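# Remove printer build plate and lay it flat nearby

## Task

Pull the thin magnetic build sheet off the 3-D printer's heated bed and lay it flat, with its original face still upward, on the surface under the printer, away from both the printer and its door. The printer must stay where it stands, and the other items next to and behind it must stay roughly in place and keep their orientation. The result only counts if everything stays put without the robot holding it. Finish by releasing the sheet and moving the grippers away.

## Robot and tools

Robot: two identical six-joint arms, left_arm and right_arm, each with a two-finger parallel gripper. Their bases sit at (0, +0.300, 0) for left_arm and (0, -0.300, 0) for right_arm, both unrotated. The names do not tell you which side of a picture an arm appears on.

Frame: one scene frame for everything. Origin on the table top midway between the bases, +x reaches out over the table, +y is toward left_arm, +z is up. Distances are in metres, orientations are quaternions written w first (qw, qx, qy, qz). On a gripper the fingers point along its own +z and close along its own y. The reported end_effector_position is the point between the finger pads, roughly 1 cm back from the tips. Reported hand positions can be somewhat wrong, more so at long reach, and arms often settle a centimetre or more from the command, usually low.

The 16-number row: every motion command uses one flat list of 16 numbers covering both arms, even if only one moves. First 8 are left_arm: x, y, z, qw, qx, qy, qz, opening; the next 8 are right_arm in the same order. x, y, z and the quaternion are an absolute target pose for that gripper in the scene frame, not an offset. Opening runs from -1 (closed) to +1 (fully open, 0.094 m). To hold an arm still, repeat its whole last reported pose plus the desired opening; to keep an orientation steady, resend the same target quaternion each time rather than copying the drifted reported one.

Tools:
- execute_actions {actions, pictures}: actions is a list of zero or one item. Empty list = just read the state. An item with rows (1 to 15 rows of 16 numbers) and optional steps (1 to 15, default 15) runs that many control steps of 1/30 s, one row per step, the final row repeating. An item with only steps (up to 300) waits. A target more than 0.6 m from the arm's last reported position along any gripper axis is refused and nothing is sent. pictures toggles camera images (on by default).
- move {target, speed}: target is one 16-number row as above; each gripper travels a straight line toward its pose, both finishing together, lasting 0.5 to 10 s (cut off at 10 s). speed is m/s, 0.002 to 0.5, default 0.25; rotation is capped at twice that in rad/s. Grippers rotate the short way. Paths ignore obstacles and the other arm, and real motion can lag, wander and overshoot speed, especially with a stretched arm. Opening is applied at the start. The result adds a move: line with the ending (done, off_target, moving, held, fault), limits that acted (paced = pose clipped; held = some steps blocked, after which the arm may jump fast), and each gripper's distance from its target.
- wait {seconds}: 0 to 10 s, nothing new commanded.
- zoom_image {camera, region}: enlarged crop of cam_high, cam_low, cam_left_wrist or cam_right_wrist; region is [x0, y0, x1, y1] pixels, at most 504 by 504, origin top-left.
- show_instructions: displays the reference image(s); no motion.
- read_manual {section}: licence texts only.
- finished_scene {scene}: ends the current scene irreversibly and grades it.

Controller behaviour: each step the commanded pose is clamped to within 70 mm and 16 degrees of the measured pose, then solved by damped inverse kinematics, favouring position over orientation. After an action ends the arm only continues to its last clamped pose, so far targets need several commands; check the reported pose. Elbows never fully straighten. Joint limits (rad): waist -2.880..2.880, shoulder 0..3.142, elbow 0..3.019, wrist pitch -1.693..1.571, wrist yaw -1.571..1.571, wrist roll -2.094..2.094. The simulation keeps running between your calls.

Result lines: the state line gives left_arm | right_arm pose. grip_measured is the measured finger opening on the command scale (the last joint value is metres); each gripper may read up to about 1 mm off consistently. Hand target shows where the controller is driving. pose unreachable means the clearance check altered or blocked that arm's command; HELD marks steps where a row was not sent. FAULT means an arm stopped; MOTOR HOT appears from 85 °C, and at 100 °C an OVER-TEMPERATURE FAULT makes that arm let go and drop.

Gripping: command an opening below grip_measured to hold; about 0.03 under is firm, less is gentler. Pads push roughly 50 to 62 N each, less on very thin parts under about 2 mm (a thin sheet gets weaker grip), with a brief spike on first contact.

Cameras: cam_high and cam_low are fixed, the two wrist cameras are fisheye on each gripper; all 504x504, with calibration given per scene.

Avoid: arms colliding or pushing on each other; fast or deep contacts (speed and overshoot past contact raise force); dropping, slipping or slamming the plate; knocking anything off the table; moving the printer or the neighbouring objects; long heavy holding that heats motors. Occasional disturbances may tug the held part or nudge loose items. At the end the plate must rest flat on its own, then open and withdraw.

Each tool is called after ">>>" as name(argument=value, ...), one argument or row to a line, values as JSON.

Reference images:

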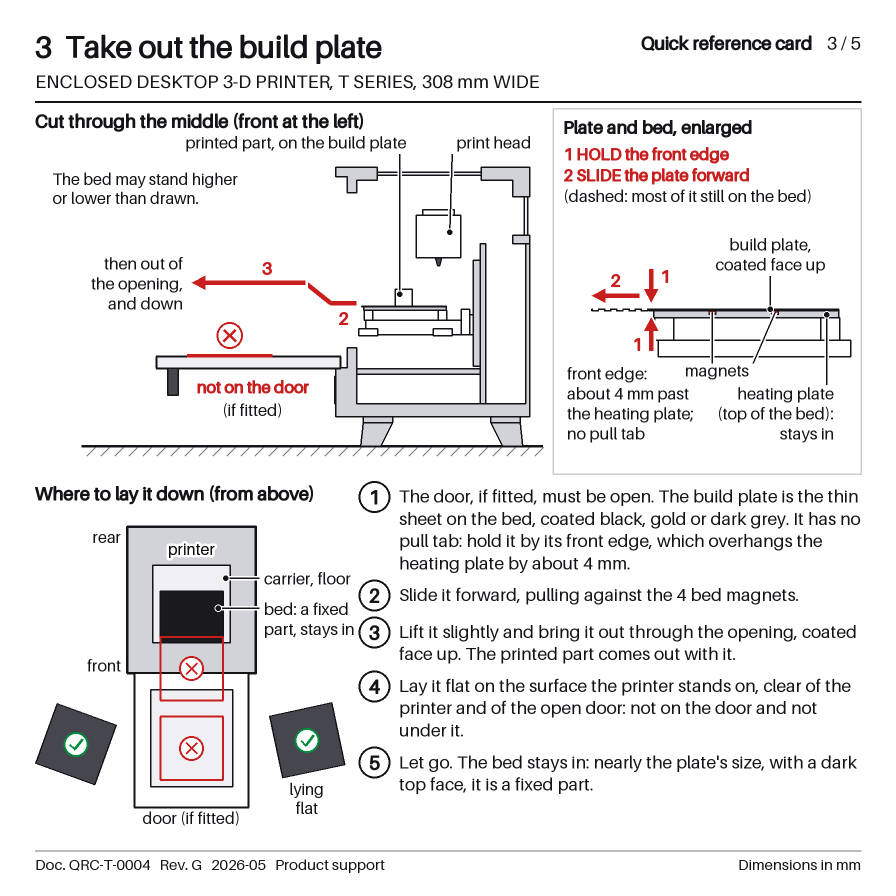

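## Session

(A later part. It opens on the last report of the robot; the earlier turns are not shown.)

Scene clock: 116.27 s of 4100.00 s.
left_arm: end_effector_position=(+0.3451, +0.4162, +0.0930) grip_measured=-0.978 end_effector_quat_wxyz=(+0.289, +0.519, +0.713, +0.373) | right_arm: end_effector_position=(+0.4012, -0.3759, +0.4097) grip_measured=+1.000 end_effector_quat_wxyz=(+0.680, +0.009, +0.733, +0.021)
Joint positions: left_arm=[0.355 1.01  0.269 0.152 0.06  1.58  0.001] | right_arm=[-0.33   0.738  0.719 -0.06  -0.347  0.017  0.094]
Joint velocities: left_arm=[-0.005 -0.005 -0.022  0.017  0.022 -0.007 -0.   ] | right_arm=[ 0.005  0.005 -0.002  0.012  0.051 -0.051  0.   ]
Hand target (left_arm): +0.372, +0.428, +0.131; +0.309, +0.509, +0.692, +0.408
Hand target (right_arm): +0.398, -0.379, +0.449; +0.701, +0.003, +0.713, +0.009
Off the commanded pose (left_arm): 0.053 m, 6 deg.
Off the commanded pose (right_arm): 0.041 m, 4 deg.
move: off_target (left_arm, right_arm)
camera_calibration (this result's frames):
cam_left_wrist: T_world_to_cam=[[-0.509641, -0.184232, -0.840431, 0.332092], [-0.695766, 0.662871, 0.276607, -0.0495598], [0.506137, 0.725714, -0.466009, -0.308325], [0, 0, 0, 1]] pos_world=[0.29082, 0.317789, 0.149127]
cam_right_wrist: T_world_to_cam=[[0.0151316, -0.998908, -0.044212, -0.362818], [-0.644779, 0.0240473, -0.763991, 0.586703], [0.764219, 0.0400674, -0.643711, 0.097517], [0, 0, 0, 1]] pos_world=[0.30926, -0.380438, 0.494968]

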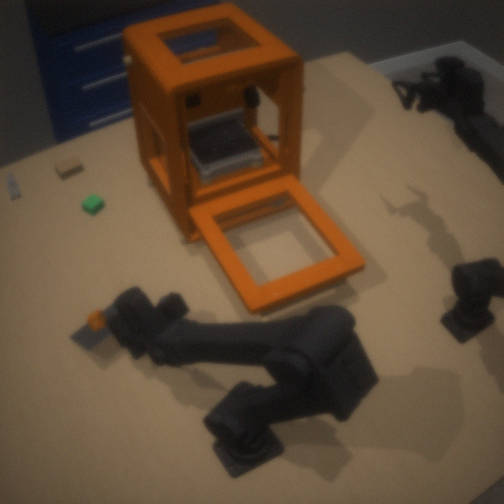

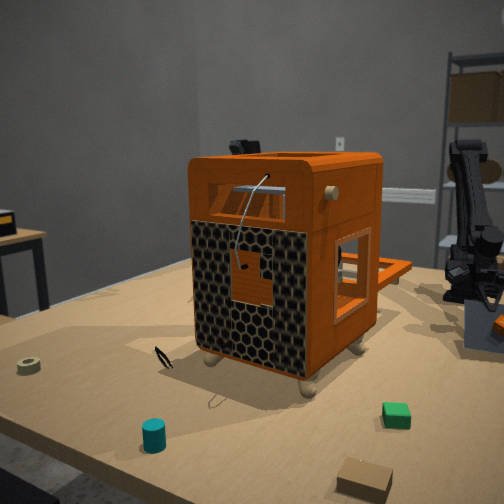

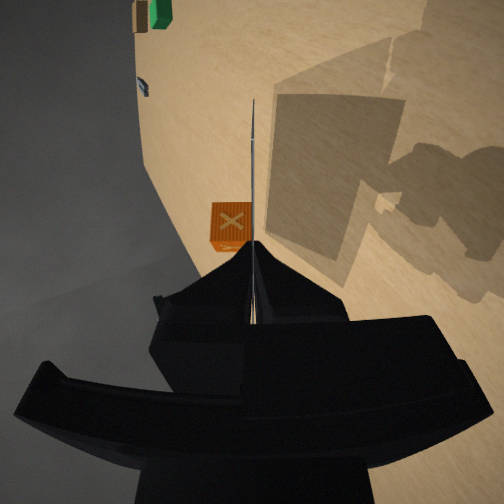

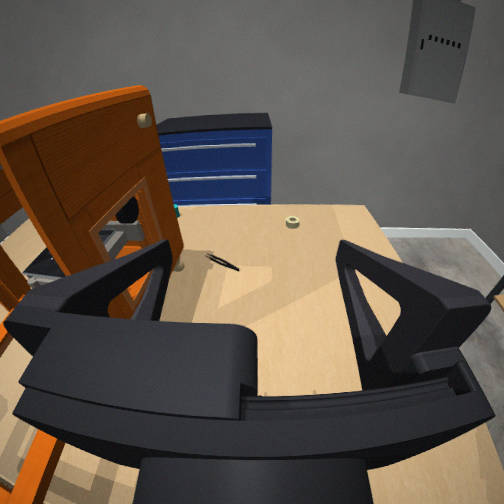

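>>> move(
  target=[0.40,0.43,0.10,0.306,0.510,0.689,0.414,-1, 0.4,-0.38,0.45,0.701,0.003,0.713,0.009,1],
  speed=0.03,
)

Scene clock: 121.27 s of 4100.00 s.
left_arm: end_effector_position=(+0.3689, +0.4233, +0.0718) grip_measured=-0.978 end_effector_quat_wxyz=(+0.286, +0.517, +0.709, +0.385) | right_arm: end_effector_position=(+0.4012, -0.3759, +0.4083) grip_measured=+1.000 end_effector_quat_wxyz=(+0.679, +0.010, +0.733, +0.022)
Joint positions: left_arm=[0.337 1.207 0.287 0.35  0.029 1.582 0.001] | right_arm=[-0.33   0.738  0.717 -0.06  -0.347  0.017  0.094]
Joint velocities: left_arm=[-0.005  0.005  0.007  0.002  0.11   0.022  0.   ] | right_arm=[-0.005 -0.005 -0.002  0.002  0.007  0.037  0.   ]
Hand target (left_arm): +0.397, +0.429, +0.101; +0.306, +0.510, +0.689, +0.414
Hand target (right_arm): +0.398, -0.379, +0.449; +0.701, +0.003, +0.713, +0.009
Off the commanded pose (left_arm): 0.042 m, 5 deg.
Off the commanded pose (right_arm): 0.042 m, 4 deg.
move: off_target (left_arm, right_arm)
camera_calibration (this result's frames):
cam_left_wrist: T_world_to_cam=[[-0.498569, -0.168316, -0.850352, 0.317634], [-0.703803, 0.651272, 0.283735, -0.0244413], [0.506053, 0.739942, -0.443165, -0.342978], [0, 0, 0, 1]] pos_world=[0.314725, 0.323164, 0.12504]
cam_right_wrist: T_world_to_cam=[[0.015035, -0.998875, -0.0449846, -0.362493], [-0.646432, 0.0246127, -0.762574, 0.585885], [0.762823, 0.0405448, -0.645335, 0.0980538], [0, 0, 0, 1]] pos_world=[0.309387, -0.380481, 0.493752]

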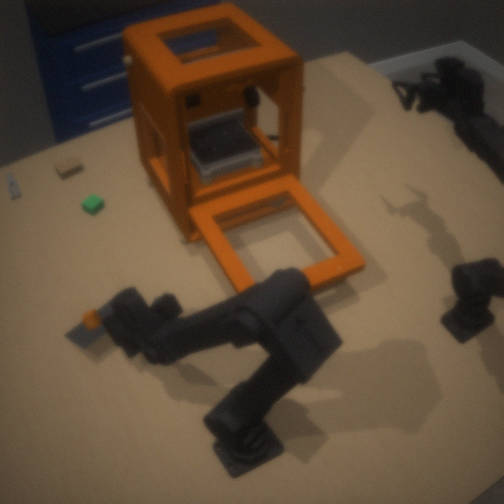

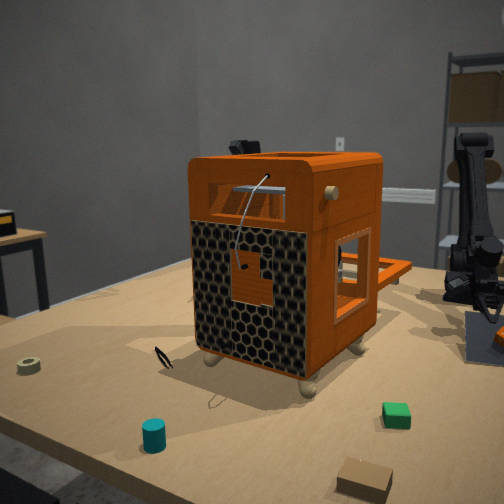

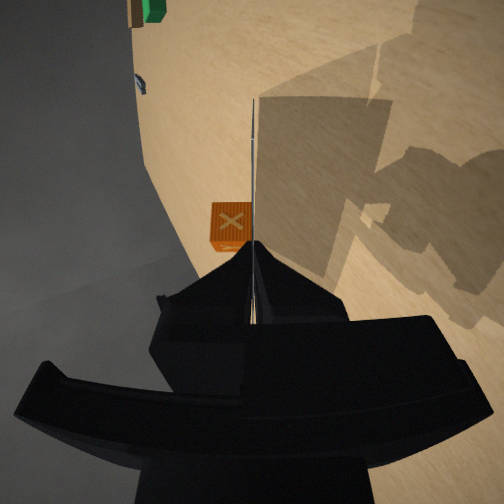

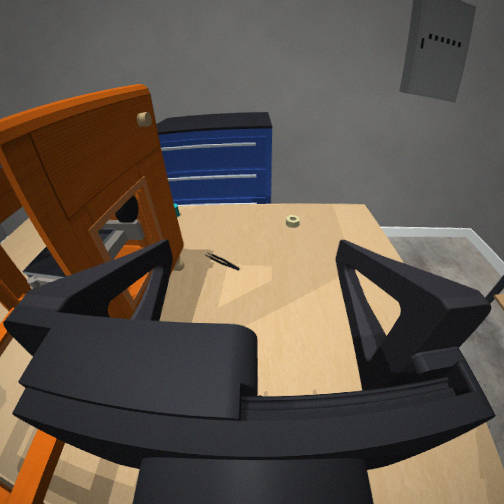

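>>> move(
  target=[0.39,0.428,0.095,0.306,0.510,0.689,0.414,-0.4, 0.4,-0.38,0.45,0.701,0.003,0.713,0.009,1],
  speed=0.02,
)

>>> move(
  target=[0.375,0.423,0.07,0.179,0.567,0.767,0.242,-0.4, 0.4,-0.38,0.45,0.701,0.003,0.713,0.009,1],
  speed=0.02,
)

Scene clock: 127.13 s of 4100.00 s.
left_arm: end_effector_position=(+0.3729, +0.4246, +0.0785) grip_measured=-0.402 end_effector_quat_wxyz=(+0.294, +0.513, +0.702, +0.397) | right_arm: end_effector_position=(+0.4011, -0.3759, +0.4096) grip_measured=+1.000 end_effector_quat_wxyz=(+0.680, +0.009, +0.733, +0.021)
Joint positions: left_arm=[0.337 1.207 0.287 0.382 0.029 1.582 0.028] | right_arm=[-0.33   0.737  0.719 -0.06  -0.347  0.017  0.094]
Joint velocities: left_arm=[-0.024 -0.015 -0.007  0.012 -0.022 -0.007 -0.001] | right_arm=[-0.005 -0.015 -0.002 -0.007  0.037  0.066  0.   ]
Hand target (left_arm): +0.389, +0.428, +0.095; +0.306, +0.510, +0.689, +0.414
Hand target (right_arm): +0.398, -0.379, +0.449; +0.701, +0.003, +0.713, +0.009
Off the commanded pose (left_arm): 0.024 m, 3 deg.
Off the commanded pose (right_arm): 0.041 m, 4 deg.
After step 90, 0.37 s passed at rest.
move: off_target (left_arm, right_arm)
camera_calibration (this result's frames):
cam_left_wrist: T_world_to_cam=[[-0.472599, -0.159229, -0.866774, 0.313258], [-0.712166, 0.648346, 0.269198, -0.0189733], [0.519105, 0.744509, -0.419805, -0.351649], [0, 0, 0, 1]] pos_world=[0.317076, 0.323987, 0.129007]
cam_right_wrist: T_world_to_cam=[[0.0151316, -0.998908, -0.044212, -0.362783], [-0.644779, 0.0240473, -0.763991, 0.586563], [0.764219, 0.0400674, -0.643711, 0.097542], [0, 0, 0, 1]] pos_world=[0.30915, -0.3804, 0.494878]

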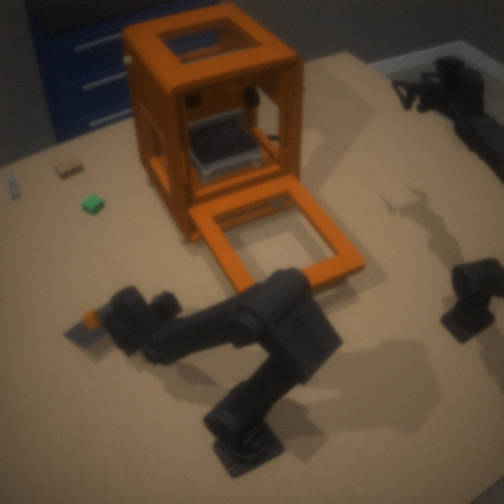

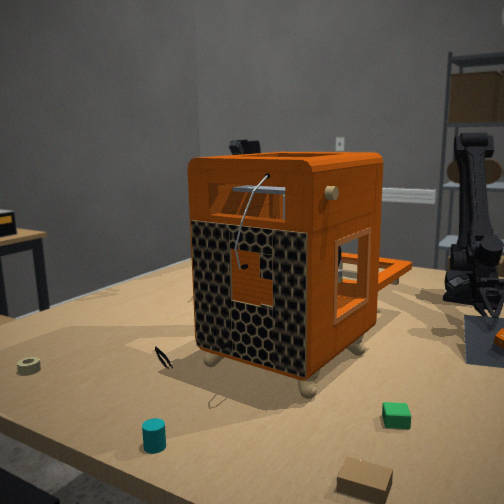

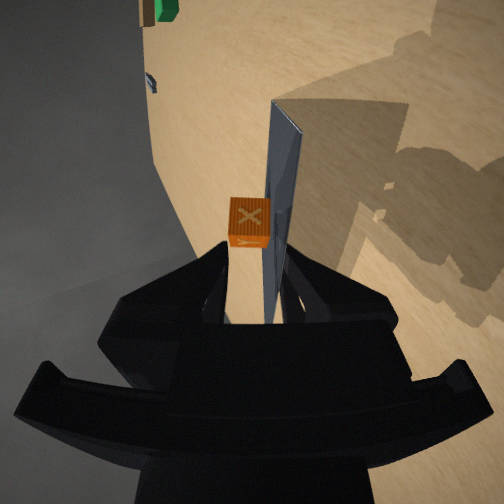

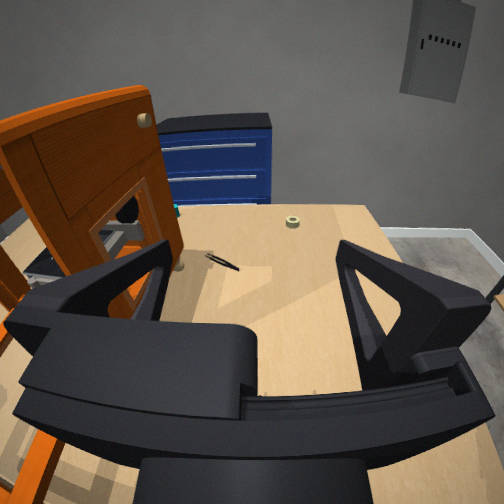

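Scene clock: 137.33 s of 4100.00 s.
left_arm: end_effector_position=(+0.3547, +0.4192, +0.0552) grip_measured=-0.402 end_effector_quat_wxyz=(+0.182, +0.560, +0.772, +0.239) | right_arm: end_effector_position=(+0.4010, -0.3758, +0.4061) grip_measured=+1.000 end_effector_quat_wxyz=(+0.678, +0.010, +0.735, +0.022)
Joint positions: left_arm=[ 0.337  1.193  0.477 -0.246  0.025  1.583  0.028] | right_arm=[-0.33   0.737  0.713 -0.06  -0.347  0.017  0.094]
Joint velocities: left_arm=[-0.005  0.005  0.002  0.002  0.022 -0.007 -0.   ] | right_arm=[ 0.005 -0.005 -0.007 -0.012 -0.007 -0.022  0.   ]
Hand target (left_arm): +0.374, +0.423, +0.070; +0.187, +0.564, +0.764, +0.249
Hand target (right_arm): +0.398, -0.379, +0.447; +0.700, +0.003, +0.714, +0.010
Off the commanded pose (left_arm): 0.025 m, 1 deg.
Off the commanded pose (right_arm): 0.044 m, 4 deg.
move: off_target (left_arm, right_arm; path cut at 10 s)
camera_calibration (this result's frames):
cam_left_wrist: T_world_to_cam=[[-0.767713, -0.260797, -0.585321, 0.415359], [-0.569988, 0.695301, 0.437802, -0.101523], [0.292797, 0.669732, -0.682443, -0.221825], [0, 0, 0, 1]] pos_world=[0.325959, 0.327477, 0.136183]
cam_right_wrist: T_world_to_cam=[[0.014887, -0.998824, -0.0461431, -0.361972], [-0.648906, 0.0254588, -0.760443, 0.584514], [0.760723, 0.0412632, -0.647764, 0.0988797], [0, 0, 0, 1]] pos_world=[0.309463, -0.380507, 0.491837]

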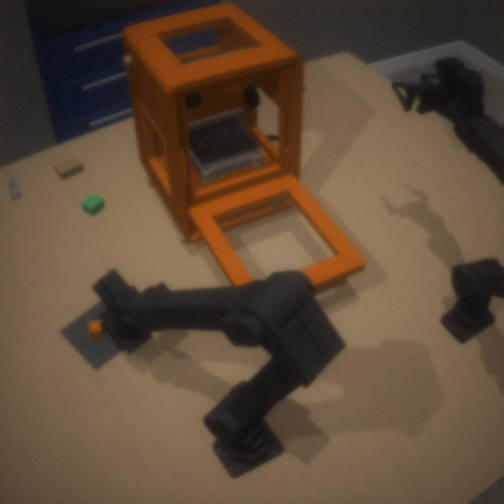

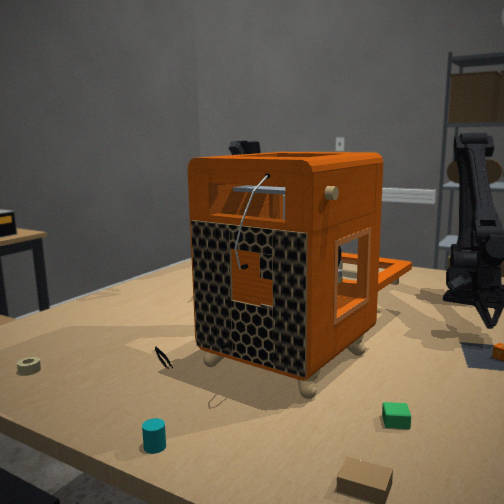

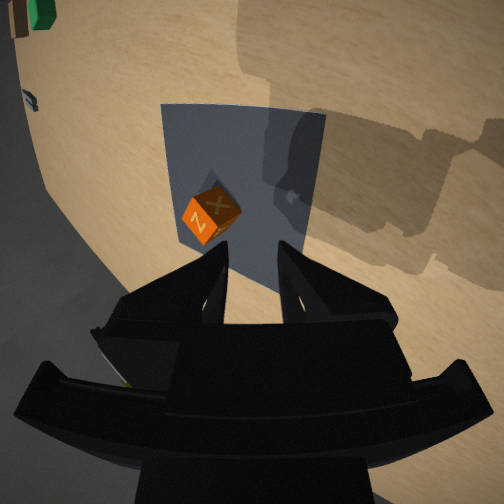

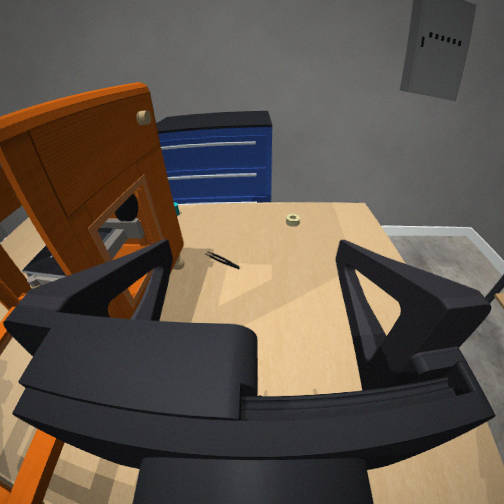

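>>> move(
  target=[0.372,0.422,0.04,0.179,0.567,0.767,0.242,-0.4, 0.4,-0.38,0.45,0.701,0.003,0.713,0.009,1],
  speed=0.02,
)

>>> move(
  target=[0.33,0.41,0.04,0.179,0.567,0.767,0.242,-0.4, 0.4,-0.38,0.45,0.701,0.003,0.713,0.009,1],
  speed=0.02,
)

Scene clock: 142.03 s of 4100.00 s.
left_arm: end_effector_position=(+0.3598, +0.4213, +0.0366) grip_measured=-0.402 end_effector_quat_wxyz=(+0.175, +0.561, +0.774, +0.234) | right_arm: end_effector_position=(+0.4011, -0.3758, +0.4101) grip_measured=+1.000 end_effector_quat_wxyz=(+0.680, +0.009, +0.733, +0.021)
Joint positions: left_arm=[ 0.335  1.269  0.477 -0.187  0.02   1.584  0.028] | right_arm=[-0.33   0.737  0.719 -0.06  -0.348  0.017  0.094]
Joint velocities: left_arm=[ 0.005 -0.015 -0.002  0.002 -0.051 -0.051  0.001] | right_arm=[-0.005 -0.005  0.022 -0.002 -0.022 -0.007  0.   ]
Hand target (left_arm): +0.371, +0.422, +0.040; +0.179, +0.567, +0.767, +0.242
Hand target (right_arm): +0.398, -0.379, +0.449; +0.701, +0.002, +0.713, +0.009
Off the commanded pose (left_arm): 0.013 m, 1 deg.
Off the commanded pose (right_arm): 0.040 m, 4 deg.
move: off_target (left_arm, right_arm)
camera_calibration (this result's frames):
cam_left_wrist: T_world_to_cam=[[-0.77758, -0.261964, -0.571616, 0.412448], [-0.562692, 0.695616, 0.44665, -0.0950132], [0.280619, 0.66895, -0.688302, -0.232596], [0, 0, 0, 1]] pos_world=[0.332519, 0.329734, 0.118103]
cam_right_wrist: T_world_to_cam=[[0.0155437, -0.998911, -0.0439824, -0.362964], [-0.644229, 0.0236351, -0.764467, 0.586754], [0.764675, 0.0402174, -0.64316, 0.0974783], [0, 0, 0, 1]] pos_world=[0.309107, -0.380357, 0.495284]

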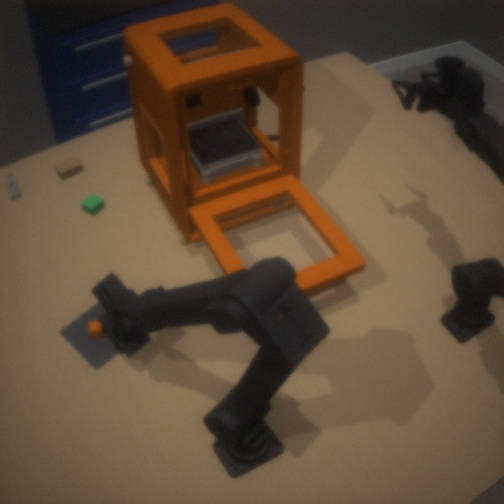

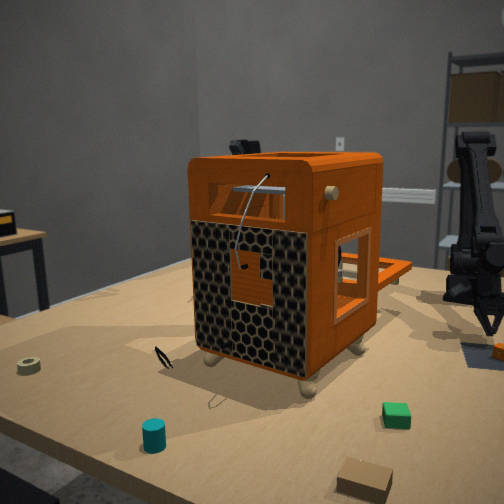

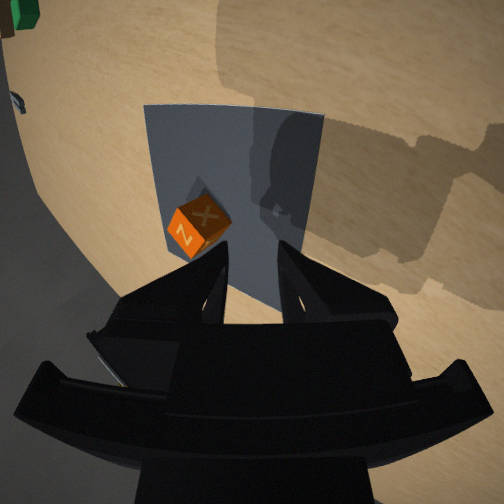

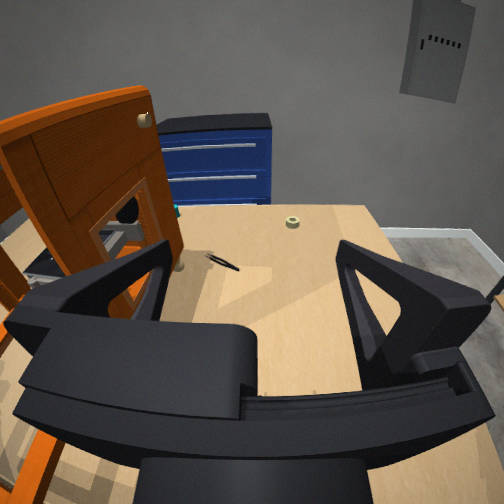

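Scene clock: 144.27 s of 4100.00 s.
left_arm: end_effector_position=(+0.3336, +0.4122, +0.0388) grip_measured=-0.402 end_effector_quat_wxyz=(+0.180, +0.562, +0.771, +0.241) | right_arm: end_effector_position=(+0.4011, -0.3758, +0.4087) grip_measured=+1.000 end_effector_quat_wxyz=(+0.680, +0.009, +0.733, +0.022)
Joint positions: left_arm=[ 0.335  1.169  0.401 -0.192  0.02   1.59   0.028] | right_arm=[-0.33   0.737  0.717 -0.06  -0.348  0.017  0.094]
Joint velocities: left_arm=[-0.015  0.005  0.007 -0.002 -0.081 -0.022  0.001] | right_arm=[-0.015 -0.024 -0.017 -0.007 -0.007 -0.037  0.   ]
Hand target (left_arm): +0.330, +0.410, +0.040; +0.179, +0.567, +0.767, +0.242
Hand target (right_arm): +0.398, -0.379, +0.449; +0.701, +0.003, +0.713, +0.009
Off the commanded pose (left_arm): 0.004 m, 1 deg.
Off the commanded pose (right_arm): 0.042 m, 4 deg.
move: off_target (right_arm)
camera_calibration (this result's frames):
cam_left_wrist: T_world_to_cam=[[-0.769219, -0.253395, -0.586595, 0.385212], [-0.566931, 0.694134, 0.443584, -0.102253], [0.294773, 0.673772, -0.677599, -0.224725], [0, 0, 0, 1]] pos_world=[0.304585, 0.320001, 0.119048]
cam_right_wrist: T_world_to_cam=[[0.0154476, -0.998879, -0.0447559, -0.362639], [-0.645883, 0.0242009, -0.763053, 0.585936], [0.76328, 0.0406944, -0.644785, 0.0980154], [0, 0, 0, 1]] pos_world=[0.309235, -0.380401, 0.494068]

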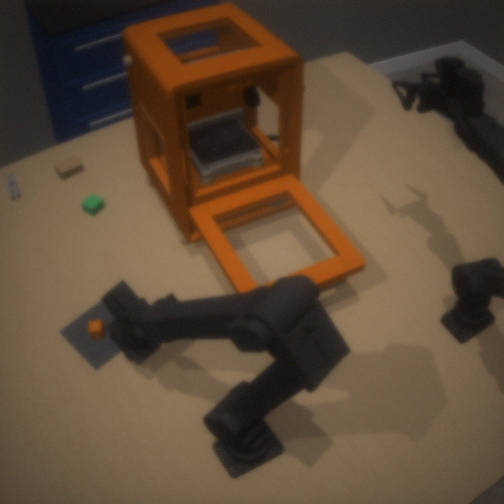

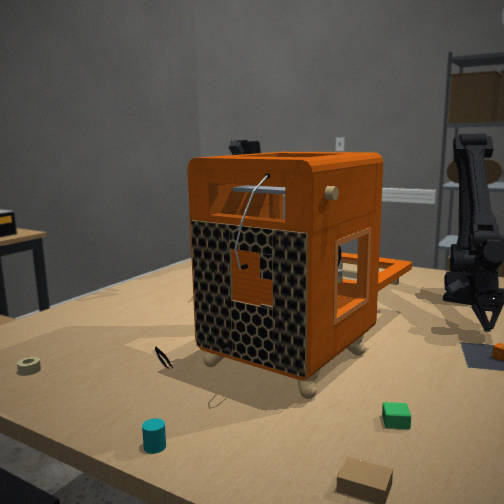

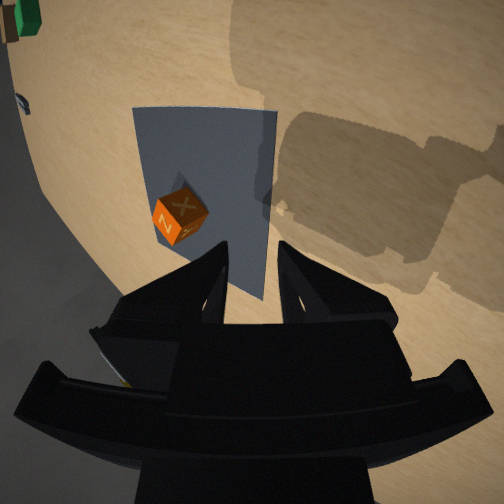

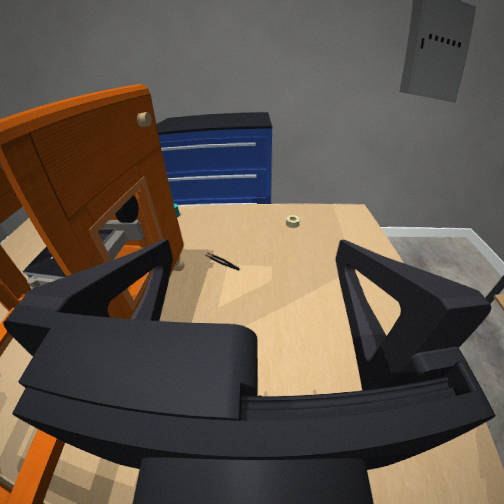

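Plate appears flat already. Retreat.

>>> move(
  target=[0.27,0.39,0.16,0.179,0.567,0.767,0.242,0.5, 0.4,-0.38,0.45,0.701,0.003,0.713,0.009,1],
  speed=0.1,
)

>>> zoom_image(
  camera="cam_high",
  region=[30, 260, 200, 430],
)

Scene clock: 147.80 s of 4100.00 s.
left_arm: end_effector_position=(+0.2599, +0.3865, +0.1286) grip_measured=+0.498 end_effector_quat_wxyz=(+0.164, +0.567, +0.776, +0.220) | right_arm: end_effector_position=(+0.4010, -0.3758, +0.4073) grip_measured=+1.000 end_effector_quat_wxyz=(+0.679, +0.010, +0.734, +0.022)
Joint positions: left_arm=[ 0.335  0.687  0.461 -0.789  0.02   1.592  0.07 ] | right_arm=[-0.33   0.737  0.715 -0.06  -0.348  0.017  0.094]
Joint velocities: left_arm=[-0.005  0.005 -0.002  0.002  0.022  0.022 -0.001] | right_arm=[ 0.015 -0.005  0.012 -0.007 -0.037 -0.007  0.   ]
Hand target (left_arm): +0.273, +0.391, +0.159; +0.179, +0.567, +0.767, +0.242
Hand target (right_arm): +0.398, -0.379, +0.449; +0.701, +0.003, +0.713, +0.009
Off the commanded pose (left_arm): 0.033 m, 3 deg.
Off the commanded pose (right_arm): 0.043 m, 4 deg.
move: off_target (left_arm, right_arm)
camera_calibration (this result's frames):
cam_left_wrist: T_world_to_cam=[[-0.799179, -0.261418, -0.54127, 0.379746], [-0.541968, 0.702828, 0.460764, -0.178136], [0.259968, 0.661584, -0.703366, -0.107699], [0, 0, 0, 1]] pos_world=[0.23494, 0.295723, 0.211872]
cam_right_wrist: T_world_to_cam=[[0.0153499, -0.998845, -0.0455292, -0.362314], [-0.647534, 0.0247656, -0.761634, 0.585116], [0.761882, 0.0411727, -0.646406, 0.0985505], [0, 0, 0, 1]] pos_world=[0.30936, -0.380444, 0.492852]

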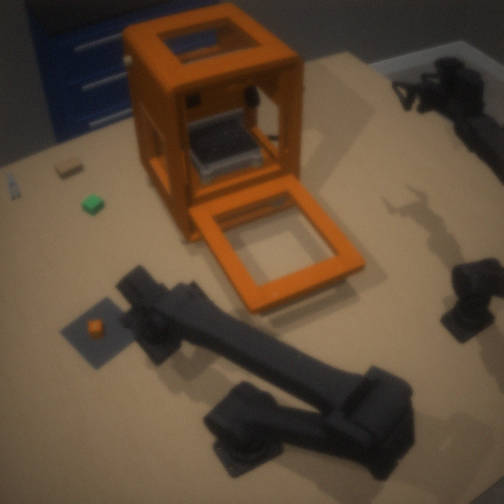

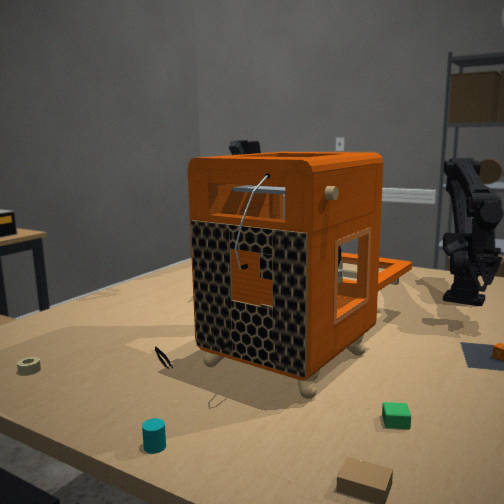

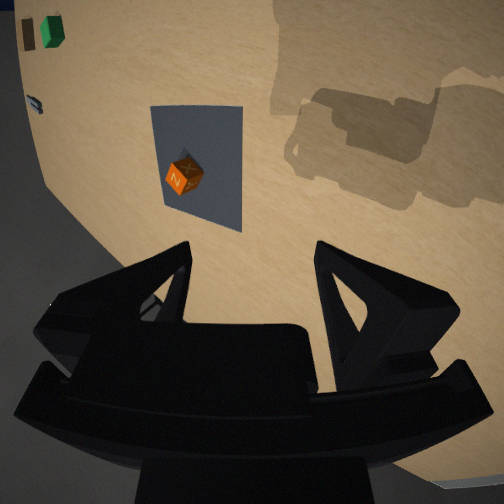

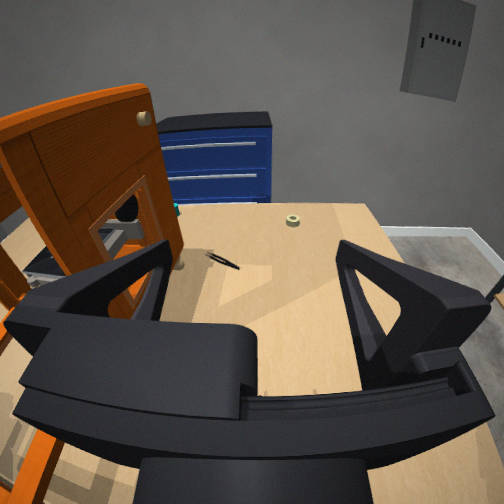

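Region (30, 260, 200, 430) of cam_high's 504x504 image, scaled by 2.965, with more detail than that image has.

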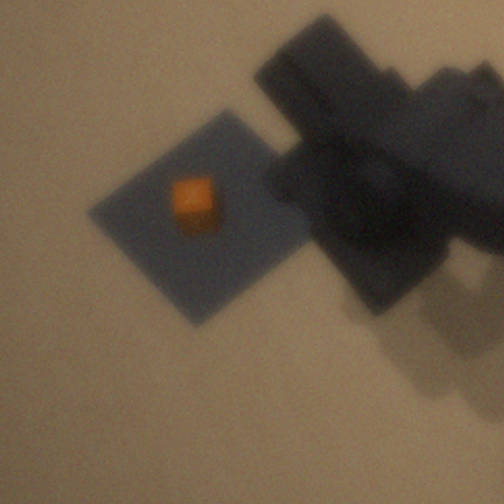

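>>> finished_scene(
  scene=1,
)

The scene is finished: the task was done.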